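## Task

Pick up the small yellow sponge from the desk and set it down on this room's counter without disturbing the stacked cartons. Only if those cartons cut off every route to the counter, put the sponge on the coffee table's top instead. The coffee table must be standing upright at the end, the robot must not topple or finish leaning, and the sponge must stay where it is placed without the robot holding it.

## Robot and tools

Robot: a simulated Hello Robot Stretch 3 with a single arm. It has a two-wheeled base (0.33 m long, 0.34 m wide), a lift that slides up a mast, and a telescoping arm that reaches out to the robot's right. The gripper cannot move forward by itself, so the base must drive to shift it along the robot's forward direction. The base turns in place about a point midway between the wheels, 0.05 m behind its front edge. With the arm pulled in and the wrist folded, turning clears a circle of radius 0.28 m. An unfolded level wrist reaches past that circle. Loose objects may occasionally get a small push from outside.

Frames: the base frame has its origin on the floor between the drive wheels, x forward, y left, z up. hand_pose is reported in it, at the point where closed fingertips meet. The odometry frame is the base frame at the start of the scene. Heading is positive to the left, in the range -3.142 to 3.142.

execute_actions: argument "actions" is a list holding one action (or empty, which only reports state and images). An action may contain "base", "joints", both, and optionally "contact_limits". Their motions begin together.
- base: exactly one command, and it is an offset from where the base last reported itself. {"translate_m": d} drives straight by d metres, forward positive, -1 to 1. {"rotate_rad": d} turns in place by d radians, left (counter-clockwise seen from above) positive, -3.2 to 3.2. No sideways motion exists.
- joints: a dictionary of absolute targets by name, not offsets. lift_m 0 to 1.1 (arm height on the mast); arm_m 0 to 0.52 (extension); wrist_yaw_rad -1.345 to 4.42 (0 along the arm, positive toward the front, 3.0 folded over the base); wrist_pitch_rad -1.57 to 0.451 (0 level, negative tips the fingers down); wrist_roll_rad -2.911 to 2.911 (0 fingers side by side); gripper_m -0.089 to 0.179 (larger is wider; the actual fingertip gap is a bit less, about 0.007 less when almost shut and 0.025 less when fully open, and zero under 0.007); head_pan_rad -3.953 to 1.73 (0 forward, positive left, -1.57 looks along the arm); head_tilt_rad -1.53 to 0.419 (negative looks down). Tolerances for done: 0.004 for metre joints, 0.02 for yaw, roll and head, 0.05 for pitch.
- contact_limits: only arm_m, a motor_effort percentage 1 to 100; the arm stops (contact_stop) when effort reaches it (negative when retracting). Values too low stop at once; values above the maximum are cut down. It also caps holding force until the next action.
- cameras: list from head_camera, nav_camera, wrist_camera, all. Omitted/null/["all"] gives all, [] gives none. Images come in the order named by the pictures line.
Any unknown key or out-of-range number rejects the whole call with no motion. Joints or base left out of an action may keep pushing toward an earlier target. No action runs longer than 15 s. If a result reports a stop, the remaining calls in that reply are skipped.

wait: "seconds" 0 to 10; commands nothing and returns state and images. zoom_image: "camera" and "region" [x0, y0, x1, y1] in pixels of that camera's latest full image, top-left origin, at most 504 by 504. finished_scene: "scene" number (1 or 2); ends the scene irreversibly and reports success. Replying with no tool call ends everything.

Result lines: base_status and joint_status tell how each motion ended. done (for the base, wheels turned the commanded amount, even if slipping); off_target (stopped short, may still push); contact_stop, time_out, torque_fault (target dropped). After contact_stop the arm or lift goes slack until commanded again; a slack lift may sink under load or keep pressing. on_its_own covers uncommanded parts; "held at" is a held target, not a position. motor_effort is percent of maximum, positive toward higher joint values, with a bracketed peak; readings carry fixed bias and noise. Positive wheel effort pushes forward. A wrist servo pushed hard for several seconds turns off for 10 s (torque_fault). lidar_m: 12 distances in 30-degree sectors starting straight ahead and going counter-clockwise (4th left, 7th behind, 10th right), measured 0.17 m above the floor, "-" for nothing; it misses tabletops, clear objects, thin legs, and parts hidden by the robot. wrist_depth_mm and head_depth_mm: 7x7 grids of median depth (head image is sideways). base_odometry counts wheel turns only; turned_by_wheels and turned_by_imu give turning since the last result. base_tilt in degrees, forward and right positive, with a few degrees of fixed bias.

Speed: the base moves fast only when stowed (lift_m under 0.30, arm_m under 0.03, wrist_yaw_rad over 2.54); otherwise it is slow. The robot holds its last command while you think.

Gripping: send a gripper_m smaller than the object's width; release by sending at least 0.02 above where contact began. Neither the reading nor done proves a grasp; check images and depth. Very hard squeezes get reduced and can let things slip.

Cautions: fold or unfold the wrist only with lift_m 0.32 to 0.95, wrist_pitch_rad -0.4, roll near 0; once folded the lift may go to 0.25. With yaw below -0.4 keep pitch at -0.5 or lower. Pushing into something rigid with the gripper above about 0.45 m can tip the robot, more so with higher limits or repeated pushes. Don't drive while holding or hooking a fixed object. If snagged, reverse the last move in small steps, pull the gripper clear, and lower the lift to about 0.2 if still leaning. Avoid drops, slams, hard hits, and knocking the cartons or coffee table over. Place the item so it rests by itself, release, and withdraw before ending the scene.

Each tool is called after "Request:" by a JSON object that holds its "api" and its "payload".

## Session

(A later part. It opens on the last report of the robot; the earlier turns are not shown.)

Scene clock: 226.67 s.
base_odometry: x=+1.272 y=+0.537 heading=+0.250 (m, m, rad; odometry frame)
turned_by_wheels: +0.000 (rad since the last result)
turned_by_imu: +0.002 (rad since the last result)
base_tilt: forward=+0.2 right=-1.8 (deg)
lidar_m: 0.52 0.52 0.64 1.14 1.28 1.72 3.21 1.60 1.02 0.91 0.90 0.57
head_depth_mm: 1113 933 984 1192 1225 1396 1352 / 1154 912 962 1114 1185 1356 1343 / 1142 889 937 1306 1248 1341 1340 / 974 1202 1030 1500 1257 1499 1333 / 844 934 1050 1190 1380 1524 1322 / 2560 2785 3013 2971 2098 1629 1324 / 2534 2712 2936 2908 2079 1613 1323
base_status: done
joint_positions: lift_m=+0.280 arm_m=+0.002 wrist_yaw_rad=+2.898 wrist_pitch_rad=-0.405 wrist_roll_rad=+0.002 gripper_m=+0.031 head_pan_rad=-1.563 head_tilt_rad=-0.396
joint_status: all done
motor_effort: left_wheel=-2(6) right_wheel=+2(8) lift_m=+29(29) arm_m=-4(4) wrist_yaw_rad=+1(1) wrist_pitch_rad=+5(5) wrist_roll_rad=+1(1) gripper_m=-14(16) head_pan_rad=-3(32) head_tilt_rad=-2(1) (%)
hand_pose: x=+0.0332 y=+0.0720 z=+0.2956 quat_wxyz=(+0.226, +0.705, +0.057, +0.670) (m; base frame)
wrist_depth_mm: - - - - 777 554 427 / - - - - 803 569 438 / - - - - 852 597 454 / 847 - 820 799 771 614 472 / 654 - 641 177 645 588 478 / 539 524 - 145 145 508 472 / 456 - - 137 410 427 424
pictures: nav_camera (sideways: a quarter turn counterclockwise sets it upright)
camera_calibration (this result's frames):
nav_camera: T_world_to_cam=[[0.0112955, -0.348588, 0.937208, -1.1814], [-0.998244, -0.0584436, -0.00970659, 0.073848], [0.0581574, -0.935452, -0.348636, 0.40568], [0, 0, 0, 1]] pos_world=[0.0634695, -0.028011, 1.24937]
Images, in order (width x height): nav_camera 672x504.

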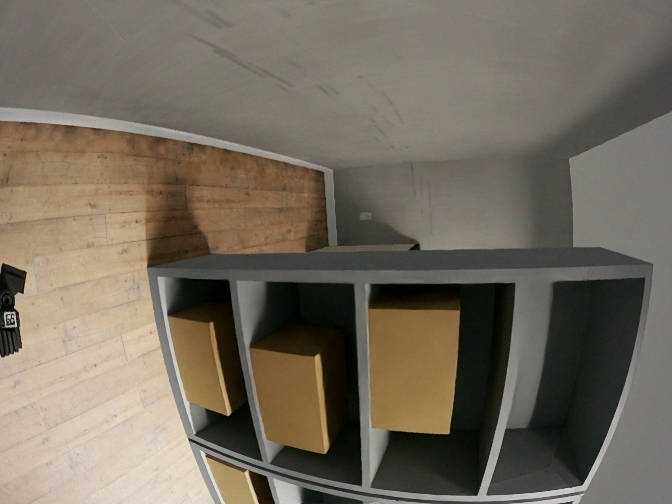

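Request:
{"api": "execute_actions", "payload": {"actions": [{"base": {"translate_m": 0.25}}], "cameras": []}}

Request:
{"api": "execute_actions", "payload": {"actions": [{"base": {"rotate_rad": -1.5}, "joints": {"head_pan_rad": 0.0, "head_tilt_rad": -0.6}}], "cameras": ["nav_camera"]}}

Scene clock: 246.13 s.
base_odometry: x=+1.514 y=+0.599 heading=+0.250 (m, m, rad; odometry frame)
turned_by_wheels: +0.000 (rad since the last result)
turned_by_imu: +0.001 (rad since the last result)
base_tilt: forward=+0.0 right=-1.9 (deg)
lidar_m: 0.27 0.28 0.34 0.67 1.49 1.45 3.45 1.50 1.06 0.94 0.47 0.30
head_depth_mm: 1103 921 940 1271 1232 1356 1349 / 775 845 927 1505 1274 1421 1349 / 1019 1056 1091 1130 1176 1333 1339 / 2633 2830 2598 2722 2062 1595 1337 / 2573 2795 3065 3015 2125 1639 1328 / 2525 2757 2989 2988 2113 1629 1326 / 2438 2400 2176 2009 1851 1527 1296
base_status: done
joint_positions: lift_m=+0.280 arm_m=+0.002 wrist_yaw_rad=+2.898 wrist_pitch_rad=-0.405 wrist_roll_rad=+0.002 gripper_m=+0.031 head_pan_rad=-1.563 head_tilt_rad=-0.396
joint_status: not commanded
motor_effort: left_wheel=-2(7) right_wheel=+2(9) lift_m=+29(29) arm_m=-4(4) wrist_yaw_rad=+2(1) wrist_pitch_rad=+5(5) wrist_roll_rad=+1(1) gripper_m=-16(16) head_pan_rad=-2(3) head_tilt_rad=-1(1) (%)
hand_pose: x=+0.0332 y=+0.0720 z=+0.2956 quat_wxyz=(+0.226, +0.705, +0.057, +0.670) (m; base frame)
wrist_depth_mm: - - - 677 404 291 225 / - - - 749 430 300 232 / - - - 798 455 314 240 / 850 - 809 691 484 327 247 / 658 - 633 176 504 342 257 / 538 523 - 145 145 345 265 / 456 - - 137 408 348 275
pictures: none
No camera images: the call's "cameras" was empty. Leave "cameras" out to get every camera's image.

Scene clock: 248.40 s.
base_odometry: x=+1.514 y=+0.599 heading=-1.250 (m, m, rad; odometry frame)
turned_by_wheels: -1.500 (rad since the last result)
turned_by_imu: -1.497 (rad since the last result)
base_tilt: forward=+0.1 right=-1.8 (deg)
lidar_m: 1.01 0.43 0.29 0.27 0.28 0.36 0.80 1.45 1.92 3.45 1.50 0.94
head_depth_mm: 758 896 1415 1252 1390 1431 1209 / 883 905 992 1163 1526 1417 1207 / 2536 2259 1348 1398 1459 1418 1206 / 2594 2857 2813 2164 1713 1407 1192 / 2580 2872 2938 2146 1705 1402 1191 / 2524 2783 2706 2092 1690 1397 1185 / 1605 1522 1446 1374 1311 1254 1123
base_status: done
joint_positions: lift_m=+0.280 arm_m=+0.002 wrist_yaw_rad=+2.898 wrist_pitch_rad=-0.405 wrist_roll_rad=+0.002 gripper_m=+0.031 head_pan_rad=-0.007 head_tilt_rad=-0.593
joint_status: all done
motor_effort: left_wheel=+1(9) right_wheel=-1(4) lift_m=+29(28) arm_m=-3(4) wrist_yaw_rad=+1(1) wrist_pitch_rad=+5(5) wrist_roll_rad=+1(1) gripper_m=-16(16) head_pan_rad=+3(32) head_tilt_rad=-2(15) (%)
hand_pose: x=+0.0332 y=+0.0720 z=+0.2956 quat_wxyz=(+0.226, +0.705, +0.057, +0.670) (m; base frame)
wrist_depth_mm: - 259 274 300 325 359 395 / - 278 298 323 355 392 440 / 274 - 320 352 391 440 497 / 296 - 347 372 435 487 562 / 318 - 371 176 465 538 579 / 346 372 - 145 145 507 501 / 365 - - 137 410 424 425
pictures: nav_camera (sideways: a quarter turn counterclockwise sets it upright)
camera_calibration (this result's frames):
nav_camera: T_world_to_cam=[[0.525402, 0.00475072, 0.850841, -1.07186], [0.0404651, -0.998992, -0.0194096, 0.0801404], [0.849891, 0.0446272, -0.525065, 0.630429], [0, 0, 0, 1]] pos_world=[0.0241202, 0.0570175, 1.24456]
Images, in order (width x height): nav_camera 672x504.

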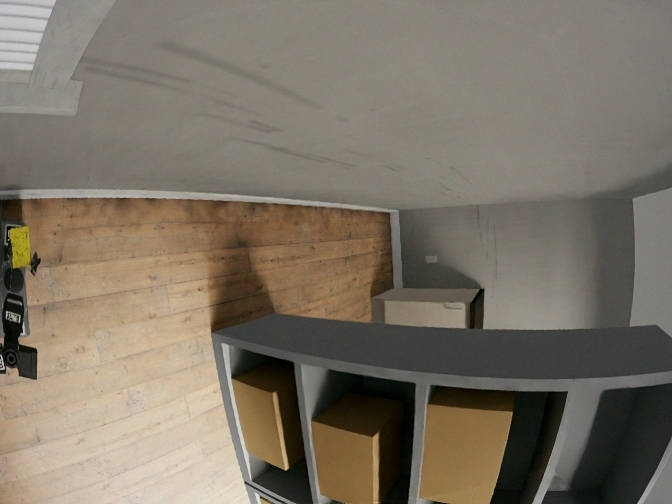

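Request:
{"api": "execute_actions", "payload": {"actions": [{"base": {"translate_m": 0.9}}], "cameras": ["nav_camera"]}}

Scene clock: 262.40 s.
base_odometry: x=+1.798 y=-0.255 heading=-1.250 (m, m, rad; odometry frame)
turned_by_wheels: +0.000 (rad since the last result)
turned_by_imu: +0.002 (rad since the last result)
base_tilt: forward=+0.1 right=-2.0 (deg)
lidar_m: 1.60 0.56 0.38 0.36 0.36 0.46 1.04 2.20 3.39 0.27 0.27 0.35
head_depth_mm: 1894 1593 1741 1950 565 577 590 / 1870 1577 1717 1968 1735 1384 793 / 1848 1678 1727 1973 1717 1417 1202 / 1816 2026 2253 2169 1701 1410 1194 / 1797 2010 2266 2161 1700 1404 1193 / 1772 1977 2226 2145 1685 1390 1186 / 1730 1882 1857 1767 1580 1358 1180
base_status: done
joint_positions: lift_m=+0.280 arm_m=+0.002 wrist_yaw_rad=+2.898 wrist_pitch_rad=-0.405 wrist_roll_rad=+0.002 gripper_m=+0.031 head_pan_rad=-0.007 head_tilt_rad=-0.593
joint_status: not commanded
motor_effort: left_wheel=+1(8) right_wheel=-2(5) lift_m=+28(28) arm_m=-3(3) wrist_yaw_rad=+1(1) wrist_pitch_rad=+5(5) wrist_roll_rad=+1(0) gripper_m=-16(16) head_pan_rad=+2(3) head_tilt_rad=-2(3) (%)
hand_pose: x=+0.0331 y=+0.0720 z=+0.2956 quat_wxyz=(+0.226, +0.705, +0.057, +0.670) (m; base frame)
wrist_depth_mm: - 326 348 378 410 453 506 / - 352 374 406 448 498 558 / 342 - 400 442 493 545 628 / 370 - 436 473 542 605 686 / 401 - 468 176 576 612 602 / 426 455 - 145 145 504 500 / 439 - - 137 409 427 424
pictures: nav_camera (sideways: a quarter turn counterclockwise sets it upright)
camera_calibration (this result's frames):
nav_camera: T_world_to_cam=[[0.525859, 0.00486527, 0.850558, -1.0715], [0.0406785, -0.998983, -0.0194353, 0.0801725], [0.849599, 0.0448196, -0.525522, 0.631026], [0, 0, 0, 1]] pos_world=[0.0240766, 0.0570218, 1.24455]
Images, in order (width x height): nav_camera 672x504.

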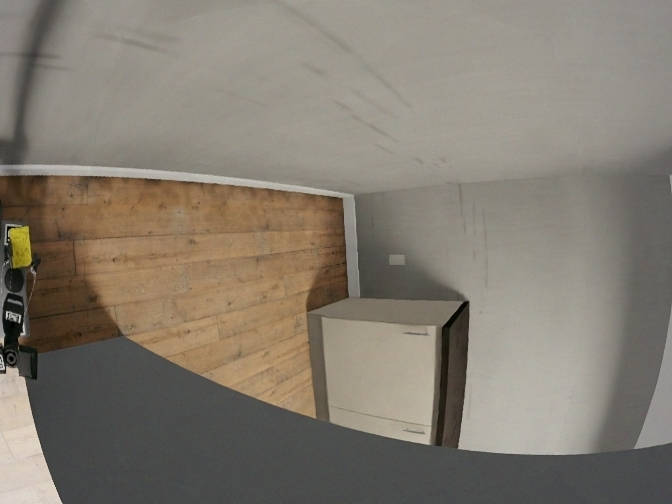

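Request:
{"api": "execute_actions", "payload": {"actions": [{"base": {"rotate_rad": 0.1}}], "cameras": []}}

Request:
{"api": "execute_actions", "payload": {"actions": [{"base": {"translate_m": 0.8}, "joints": {"head_pan_rad": -0.8}}], "cameras": ["nav_camera"]}}

Scene clock: 271.30 s.
base_odometry: x=+1.798 y=-0.255 heading=-1.150 (m, m, rad; odometry frame)
turned_by_wheels: +0.100 (rad since the last result)
turned_by_imu: +0.100 (rad since the last result)
base_tilt: forward=+0.2 right=-1.8 (deg)
lidar_m: 1.33 0.50 0.37 0.36 0.37 0.51 1.45 2.20 3.38 0.27 0.28 0.38
head_depth_mm: 1820 1535 1650 1922 1739 666 662 / 1812 1617 1685 1907 1731 1425 1156 / 1813 1998 2209 2100 1712 1419 1201 / 1812 2018 2285 2183 1703 1408 1196 / 1798 2013 2278 2162 1700 1395 1188 / 1767 1940 2022 1990 1636 1392 1189 / 1212 1224 1238 1243 1258 1257 1133
base_status: done
joint_positions: lift_m=+0.280 arm_m=+0.002 wrist_yaw_rad=+2.898 wrist_pitch_rad=-0.405 wrist_roll_rad=+0.002 gripper_m=+0.031 head_pan_rad=-0.007 head_tilt_rad=-0.593
joint_status: not commanded
motor_effort: left_wheel=-2(7) right_wheel=+2(5) lift_m=+29(29) arm_m=-3(3) wrist_yaw_rad=+1(1) wrist_pitch_rad=+5(5) wrist_roll_rad=+1(1) gripper_m=-16(16) head_pan_rad=+3(2) head_tilt_rad=-2(3) (%)
hand_pose: x=+0.0331 y=+0.0720 z=+0.2956 quat_wxyz=(+0.226, +0.705, +0.057, +0.670) (m; base frame)
wrist_depth_mm: - 331 346 367 384 411 439 / - 359 372 391 422 447 480 / 361 - 405 432 458 503 537 / 394 - 438 461 509 548 589 / 427 - 469 176 540 584 598 / 456 477 - 145 145 509 492 / 454 - - 138 413 426 421
pictures: none
No camera images: the call's "cameras" was empty. Leave "cameras" out to get every camera's image.

Scene clock: 275.77 s.
base_odometry: x=+2.125 y=-0.986 heading=-1.150 (m, m, rad; odometry frame)
turned_by_wheels: +0.000 (rad since the last result)
turned_by_imu: +0.001 (rad since the last result)
base_tilt: forward=+0.0 right=-2.0 (deg)
lidar_m: 1.30 0.49 0.36 0.35 0.36 0.50 1.42 0.46 0.53 1.49 1.05 0.86
head_depth_mm: 2423 1686 1967 2219 1735 1430 1208 / 2102 1484 1594 1969 1721 1425 1208 / 1854 1405 1333 1610 1724 1419 1202 / 1654 1390 1159 1353 1612 1408 1196 / 1497 1367 1028 1170 1370 1404 1190 / 1361 1342 944 1030 1194 1358 1186 / 1251 1296 902 1039 1350 1387 1181
base_status: done
joint_positions: lift_m=+0.280 arm_m=+0.002 wrist_yaw_rad=+2.898 wrist_pitch_rad=-0.405 wrist_roll_rad=+0.002 gripper_m=+0.031 head_pan_rad=-0.793 head_tilt_rad=-0.594
joint_status: all done
motor_effort: left_wheel=-2(6) right_wheel=+2(8) lift_m=+28(29) arm_m=-4(3) wrist_yaw_rad=+1(2) wrist_pitch_rad=+5(5) wrist_roll_rad=+1(1) gripper_m=-16(16) head_pan_rad=-2(32) head_tilt_rad=-2(2) (%)
hand_pose: x=+0.0331 y=+0.0720 z=+0.2956 quat_wxyz=(+0.226, +0.705, +0.057, +0.670) (m; base frame)
wrist_depth_mm: - 325 341 358 377 401 427 / - 351 367 390 410 444 472 / 352 - 397 424 453 487 519 / 385 - 429 451 498 546 586 / 419 - 462 177 527 580 602 / 445 470 - 145 145 499 500 / 454 - - 137 411 426 427
pictures: nav_camera (sideways: a quarter turn counterclockwise sets it upright)
camera_calibration (this result's frames):
nav_camera: T_world_to_cam=[[0.375141, -0.368745, 0.850469, -1.07046], [-0.678103, -0.73471, -0.0194434, 0.0845676], [0.632017, -0.569411, -0.525666, 0.632541], [0, 0, 0, 1]] pos_world=[0.0591429, 0.0275816, 1.24454]
Images, in order (width x height): nav_camera 672x504.

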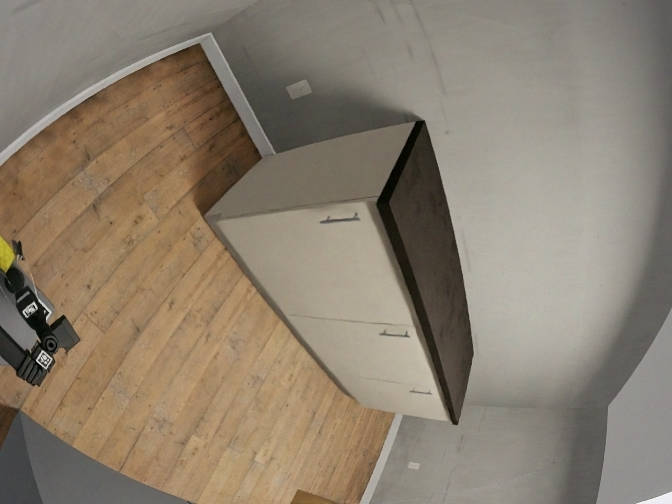

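Request:
{"api": "execute_actions", "payload": {"actions": [{"base": {"translate_m": 0.95}, "joints": {"head_pan_rad": -1.57, "head_tilt_rad": -0.7}}], "cameras": []}}

Request:
{"api": "execute_actions", "payload": {"actions": [{"joints": {"lift_m": 0.94}}], "cameras": ["nav_camera"]}}

Scene clock: 289.00 s.
base_odometry: x=+2.513 y=-1.853 heading=-1.150 (m, m, rad; odometry frame)
turned_by_wheels: +0.000 (rad since the last result)
turned_by_imu: +0.002 (rad since the last result)
base_tilt: forward=+0.1 right=-1.8 (deg)
lidar_m: 0.39 0.41 0.35 0.34 0.35 0.49 1.34 1.37 0.44 0.42 0.44 0.40
head_depth_mm: 3001 3216 2430 616 1567 1349 1169 / 3000 3285 738 572 637 1286 1159 / 2841 1020 730 568 636 827 1119 / 1676 1007 724 563 634 822 1105 / 1639 997 717 560 632 821 1098 / 1573 987 709 558 630 817 1093 / 1232 973 705 556 628 813 1093
base_status: done
joint_positions: lift_m=+0.280 arm_m=+0.002 wrist_yaw_rad=+2.899 wrist_pitch_rad=-0.405 wrist_roll_rad=+0.002 gripper_m=+0.031 head_pan_rad=-1.563 head_tilt_rad=-0.691
joint_status: all done
motor_effort: left_wheel=-3(6) right_wheel=+2(8) lift_m=+29(29) arm_m=-3(3) wrist_yaw_rad=+1(2) wrist_pitch_rad=+5(5) wrist_roll_rad=+1(1) gripper_m=-16(16) head_pan_rad=-2(32) head_tilt_rad=-3(6) (%)
hand_pose: x=+0.0331 y=+0.0720 z=+0.2956 quat_wxyz=(+0.226, +0.705, +0.057, +0.670) (m; base frame)
wrist_depth_mm: - 319 332 350 372 395 357 / - 343 359 379 402 428 362 / 346 - 386 412 441 464 373 / 374 - 419 440 484 504 378 / 408 - 449 176 518 530 389 / 438 454 - 145 145 488 392 / 455 - - 137 411 431 393
pictures: none
No camera images: the call's "cameras" was empty. Leave "cameras" out to get every camera's image.

Scene clock: 295.83 s.
base_odometry: x=+2.513 y=-1.853 heading=-1.150 (m, m, rad; odometry frame)
turned_by_wheels: +0.000 (rad since the last result)
turned_by_imu: +0.001 (rad since the last result)
base_tilt: forward=+0.1 right=-1.8 (deg)
lidar_m: 0.39 0.40 0.35 0.34 0.35 0.49 1.35 1.36 0.44 0.42 0.44 0.40
head_depth_mm: 2971 3191 2460 1906 - - 1173 / 2982 3306 737 590 - - 1161 / 2826 1023 729 568 - - 1138 / 1668 1009 723 564 578 - - / 1643 999 718 560 - - 1098 / 1570 986 711 557 609 914 1095 / 1232 971 705 557 628 813 1091
base_status: not commanded
joint_positions: lift_m=+0.940 arm_m=+0.002 wrist_yaw_rad=+2.899 wrist_pitch_rad=-0.406 wrist_roll_rad=+0.002 gripper_m=+0.031 head_pan_rad=-1.563 head_tilt_rad=-0.691
joint_status: all done
motor_effort: left_wheel=-2(2) right_wheel=+2(2) lift_m=+35(36) arm_m=-2(3) wrist_yaw_rad=+1(2) wrist_pitch_rad=+5(5) wrist_roll_rad=+1(1) gripper_m=-16(16) head_pan_rad=-3(4) head_tilt_rad=-3(4) (%)
hand_pose: x=+0.0331 y=+0.0720 z=+0.9553 quat_wxyz=(+0.226, +0.705, +0.057, +0.670) (m; base frame)
wrist_depth_mm: - 320 332 351 372 391 358 / - 340 357 376 404 425 368 / 348 - 388 412 440 466 372 / 373 - 417 443 486 507 380 / 408 - 449 176 537 549 387 / 452 479 - 145 145 532 396 / 498 527 594 139 720 543 406
pictures: nav_camera (sideways: a quarter turn counterclockwise sets it upright)
camera_calibration (this result's frames):
nav_camera: T_world_to_cam=[[0.0132246, -0.606133, 0.795253, -0.996266], [-0.998293, -0.0532522, -0.0239872, 0.0924336], [0.0568884, -0.793579, -0.605802, 0.740306], [0, 0, 0, 1]] pos_world=[0.0633362, -0.0114564, 1.24298]
Images, in order (width x height): nav_camera 672x504.

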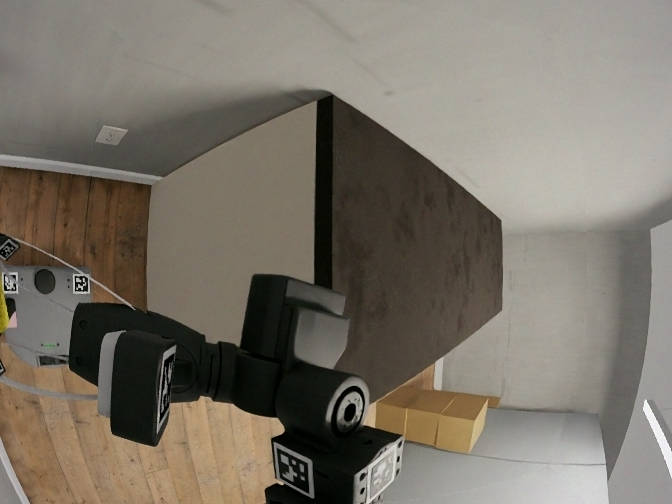

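Request:
{"api": "execute_actions", "payload": {"actions": [{"joints": {"wrist_yaw_rad": 1.2}}], "cameras": []}}

Request:
{"api": "execute_actions", "payload": {"actions": [{"joints": {"lift_m": 1.03, "wrist_yaw_rad": 0.0}}], "cameras": []}}

Request:
{"api": "execute_actions", "payload": {"actions": [{"joints": {"arm_m": 0.3}}], "cameras": ["wrist_camera"]}}

Scene clock: 310.10 s.
base_odometry: x=+2.513 y=-1.853 heading=-1.150 (m, m, rad; odometry frame)
turned_by_wheels: +0.000 (rad since the last result)
turned_by_imu: +0.001 (rad since the last result)
base_tilt: forward=+0.1 right=-1.8 (deg)
lidar_m: 0.39 0.40 0.35 0.34 0.35 0.49 1.34 1.37 0.44 0.42 0.44 0.40
head_depth_mm: 2970 3222 2436 1900 - - 1167 / 2990 3266 737 590 - - 1163 / 2830 1024 729 567 - - 1126 / 1680 1011 722 564 594 - 1112 / 1637 999 717 560 633 - 1109 / 1575 984 711 557 592 - 1101 / 1229 973 705 557 573 - 1091
base_status: not commanded
joint_positions: lift_m=+0.940 arm_m=+0.002 wrist_yaw_rad=+1.203 wrist_pitch_rad=-0.406 wrist_roll_rad=+0.002 gripper_m=+0.031 head_pan_rad=-1.563 head_tilt_rad=-0.691
joint_status: all done
motor_effort: left_wheel=-2(2) right_wheel=+2(2) lift_m=+35(36) arm_m=-3(3) wrist_yaw_rad=-2(3) wrist_pitch_rad=+5(5) wrist_roll_rad=+1(1) gripper_m=-15(16) head_pan_rad=-3(4) head_tilt_rad=-2(4) (%)
hand_pose: x=+0.1894 y=-0.2287 z=+0.9553 quat_wxyz=(+0.652, +0.509, -0.491, +0.274) (m; base frame)
wrist_depth_mm: 235 251 271 296 323 360 405 / 251 268 290 319 353 396 452 / 267 287 316 350 384 403 398 / 286 310 341 369 415 317 295 / 309 337 359 176 440 308 245 / 335 366 - 145 145 307 233 / 365 400 465 139 462 313 241
pictures: none
No camera images: the call's "cameras" was empty. Leave "cameras" out to get every camera's image.

Scene clock: 311.77 s.
base_odometry: x=+2.513 y=-1.853 heading=-1.150 (m, m, rad; odometry frame)
turned_by_wheels: +0.000 (rad since the last result)
turned_by_imu: +0.000 (rad since the last result)
base_tilt: forward=+0.2 right=-1.8 (deg)
lidar_m: 0.39 0.41 0.35 0.34 0.35 0.48 1.34 1.36 0.44 0.42 0.44 0.40
head_depth_mm: 2988 3283 - - - - 1157 / 2984 3248 - - - 1285 1169 / 2832 1024 - - - - 1118 / 1681 1008 - - - 896 1101 / 1641 998 718 559 632 818 1099 / 1573 982 711 557 630 817 1095 / 1235 972 705 557 628 815 1092
base_status: not commanded
joint_positions: lift_m=+1.030 arm_m=+0.002 wrist_yaw_rad=+0.003 wrist_pitch_rad=-0.406 wrist_roll_rad=+0.002 gripper_m=+0.031 head_pan_rad=-1.563 head_tilt_rad=-0.691
joint_status: all done
motor_effort: left_wheel=-2(3) right_wheel=+2(2) lift_m=+35(39) arm_m=-3(3) wrist_yaw_rad=-2(2) wrist_pitch_rad=+5(5) wrist_roll_rad=+1(1) gripper_m=-16(16) head_pan_rad=-3(4) head_tilt_rad=-3(3) (%)
hand_pose: x=-0.0209 y=-0.3732 z=+1.0453 quat_wxyz=(+0.692, +0.143, -0.693, -0.142) (m; base frame)
wrist_depth_mm: 460 654 - - - - - / 458 653 972 - - - - / 457 610 687 673 690 - - / 452 500 494 489 478 - - / 400 392 387 177 391 407 - / 326 323 - 145 145 308 - / 304 299 294 138 281 279 -
pictures: none
No camera images: the call's "cameras" was empty. Leave "cameras" out to get every camera's image.

Scene clock: 315.17 s.
base_odometry: x=+2.513 y=-1.853 heading=-1.150 (m, m, rad; odometry frame)
turned_by_wheels: +0.000 (rad since the last result)
turned_by_imu: +0.000 (rad since the last result)
base_tilt: forward=+0.0 right=-2.0 (deg)
lidar_m: 0.39 0.41 0.35 0.34 0.35 0.49 1.34 1.36 0.44 0.42 0.44 0.40
head_depth_mm: - 3203 2428 615 1558 1349 1170 / - 3172 736 572 638 1288 1161 / - 894 729 568 634 827 1113 / - - 721 564 632 823 1104 / 1632 995 716 560 632 820 1103 / 1571 984 711 557 629 818 1095 / 1228 972 704 556 627 815 1088
base_status: not commanded
joint_positions: lift_m=+1.030 arm_m=+0.300 wrist_yaw_rad=+0.001 wrist_pitch_rad=-0.406 wrist_roll_rad=+0.002 gripper_m=+0.031 head_pan_rad=-1.563 head_tilt_rad=-0.691
joint_status: all done
motor_effort: left_wheel=-3(3) right_wheel=+2(2) lift_m=+35(35) arm_m=+3(2) wrist_yaw_rad=-1(3) wrist_pitch_rad=+5(5) wrist_roll_rad=+1(0) gripper_m=-17(16) head_pan_rad=-3(2) head_tilt_rad=-3(3) (%)
hand_pose: x=-0.0212 y=-0.6705 z=+1.0453 quat_wxyz=(+0.692, +0.143, -0.693, -0.142) (m; base frame)
wrist_depth_mm: 452 648 - - - - - / 453 647 961 - - - - / 455 611 679 666 685 - - / 449 500 491 485 477 - - / 396 391 383 176 388 403 - / 325 320 - 145 145 307 - / 273 273 268 139 249 261 -
pictures: wrist_camera
camera_calibration (this result's frames):
wrist_camera: T_world_to_cam=[[-0.998731, -0.0383204, -0.0326768, -0.00562251], [0.0081643, 0.517069, -0.855905, 1.2836], [0.0496948, -0.855085, -0.5161, 0.12548], [0, 0, 0, 1]] pos_world=[-0.0223308, -0.556627, 1.16321]
Images, in order (width x height): wrist_camera 644x364.

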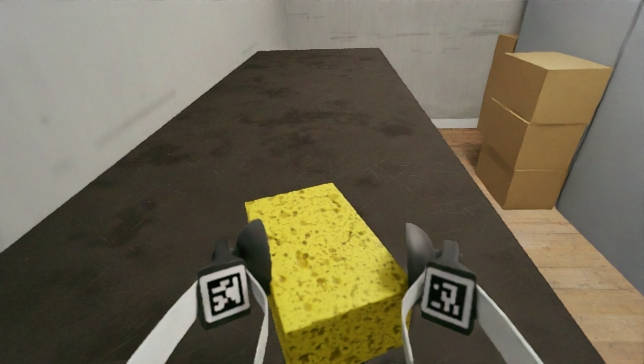

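Request:
{"api": "execute_actions", "payload": {"actions": [{"joints": {"lift_m": 0.945}}], "cameras": []}}

Request:
{"api": "execute_actions", "payload": {"actions": [{"joints": {"gripper_m": 0.15}}], "cameras": []}}

Request:
{"api": "execute_actions", "payload": {"actions": [{"joints": {"lift_m": 1.03, "arm_m": 0.1}}], "cameras": ["wrist_camera"]}}

Scene clock: 325.10 s.
base_odometry: x=+2.513 y=-1.853 heading=-1.150 (m, m, rad; odometry frame)
turned_by_wheels: +0.000 (rad since the last result)
turned_by_imu: +0.001 (rad since the last result)
base_tilt: forward=+0.2 right=-1.8 (deg)
lidar_m: 0.39 0.41 0.35 0.34 0.35 0.49 1.34 1.36 0.44 0.42 0.44 0.40
head_depth_mm: 2988 3204 - 563 1516 1351 1173 / 3000 - 681 571 636 1293 1162 / 2837 - 662 568 636 823 1116 / 1671 1141 647 564 633 822 1105 / 1632 995 714 559 631 820 1100 / 1581 987 709 557 629 815 1097 / 1235 972 704 556 628 814 1092
base_status: not commanded
joint_positions: lift_m=+0.945 arm_m=+0.300 wrist_yaw_rad=+0.001 wrist_pitch_rad=-0.406 wrist_roll_rad=+0.002 gripper_m=+0.031 head_pan_rad=-1.563 head_tilt_rad=-0.691
joint_status: all done
motor_effort: left_wheel=-3(2) right_wheel=+2(2) lift_m=+28(31) arm_m=+4(3) wrist_yaw_rad=-1(1) wrist_pitch_rad=+5(5) wrist_roll_rad=+1(1) gripper_m=-16(15) head_pan_rad=-3(4) head_tilt_rad=-3(3) (%)
hand_pose: x=-0.0212 y=-0.6705 z=+0.9606 quat_wxyz=(+0.692, +0.143, -0.693, -0.142) (m; base frame)
wrist_depth_mm: 457 641 - - - - - / 458 615 727 702 680 - - / 430 463 448 437 428 - - / 340 331 325 317 315 308 - / 264 260 256 176 258 244 253 / 214 213 - 145 145 202 200 / 181 180 178 139 165 173 171
pictures: none
No camera images: the call's "cameras" was empty. Leave "cameras" out to get every camera's image.

Scene clock: 326.80 s.
base_odometry: x=+2.513 y=-1.853 heading=-1.150 (m, m, rad; odometry frame)
turned_by_wheels: +0.000 (rad since the last result)
turned_by_imu: +0.000 (rad since the last result)
base_tilt: forward=+0.2 right=-1.9 (deg)
lidar_m: 0.39 0.41 0.35 0.34 0.35 0.49 1.35 1.36 0.44 0.42 0.44 0.40
head_depth_mm: 2982 3228 - 564 1519 1348 1167 / 2985 - 682 570 636 1290 1159 / 2852 - 663 567 635 826 1116 / 1678 1141 656 564 634 820 1104 / 1640 994 691 560 632 819 1101 / 1569 983 711 558 630 815 1096 / 1233 973 704 557 628 813 1092
base_status: not commanded
joint_positions: lift_m=+0.945 arm_m=+0.300 wrist_yaw_rad=+0.001 wrist_pitch_rad=-0.406 wrist_roll_rad=+0.002 gripper_m=+0.150 head_pan_rad=-1.563 head_tilt_rad=-0.691
joint_status: all done
motor_effort: left_wheel=-3(2) right_wheel=+2(2) lift_m=+29(28) arm_m=+3(3) wrist_yaw_rad=-1(2) wrist_pitch_rad=+5(5) wrist_roll_rad=+1(1) gripper_m=+0(81) head_pan_rad=-3(4) head_tilt_rad=-3(3) (%)
hand_pose: x=-0.0212 y=-0.6705 z=+0.9606 quat_wxyz=(+0.692, +0.143, -0.693, -0.142) (m; base frame)
wrist_depth_mm: 455 648 - - - - - / 453 618 732 695 686 - - / 433 462 450 439 429 - - / 337 332 324 321 312 306 - / 262 261 245 182 249 254 254 / 215 - 203 151 197 204 200 / 187 175 178 144 169 168 171
pictures: none
No camera images: the call's "cameras" was empty. Leave "cameras" out to get every camera's image.

Scene clock: 329.50 s.
base_odometry: x=+2.513 y=-1.853 heading=-1.150 (m, m, rad; odometry frame)
turned_by_wheels: +0.000 (rad since the last result)
turned_by_imu: +0.000 (rad since the last result)
base_tilt: forward=+0.0 right=-1.8 (deg)
lidar_m: 0.39 0.40 0.35 0.34 0.35 0.48 1.35 1.37 0.44 0.42 0.44 0.40
head_depth_mm: 2848 - - 560 1557 1344 1170 / 2906 - - 553 638 1291 1167 / 2895 - - 561 635 825 1115 / 1681 - - 559 634 823 1102 / 1638 994 710 559 631 818 1099 / 1568 985 708 557 631 816 1094 / 1230 969 704 556 628 816 1090
base_status: not commanded
joint_positions: lift_m=+1.030 arm_m=+0.100 wrist_yaw_rad=+0.001 wrist_pitch_rad=-0.406 wrist_roll_rad=+0.002 gripper_m=+0.150 head_pan_rad=-1.563 head_tilt_rad=-0.691
joint_status: all done
motor_effort: left_wheel=-3(3) right_wheel=+2(2) lift_m=+35(37) arm_m=-3(4) wrist_yaw_rad=-1(0) wrist_pitch_rad=+5(5) wrist_roll_rad=+1(1) gripper_m=-1(0) head_pan_rad=-3(2) head_tilt_rad=-3(3) (%)
hand_pose: x=-0.0213 y=-0.4713 z=+1.0453 quat_wxyz=(+0.692, +0.143, -0.693, -0.142) (m; base frame)
wrist_depth_mm: 453 658 - - - - - / 458 661 998 - - - - / 455 609 680 674 698 - - / 452 504 497 423 473 - - / 399 396 387 367 376 - - / 325 - 318 316 310 306 - / 284 265 270 267 264 256 -
pictures: wrist_camera
camera_calibration (this result's frames):
wrist_camera: T_world_to_cam=[[-0.998733, -0.0382796, -0.0326771, 0.00201984], [0.00818566, 0.517069, -0.855905, 1.18062], [0.04966, -0.855087, -0.5161, 0.29578], [0, 0, 0, 1]] pos_world=[-0.0223354, -0.357468, 1.16322]
Images, in order (width x height): wrist_camera 644x364.

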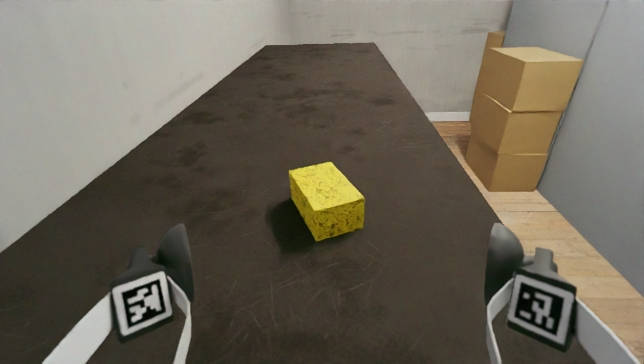

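Request:
{"api": "finished_scene", "payload": {"scene": 1}}

The scene is finished: the task was done.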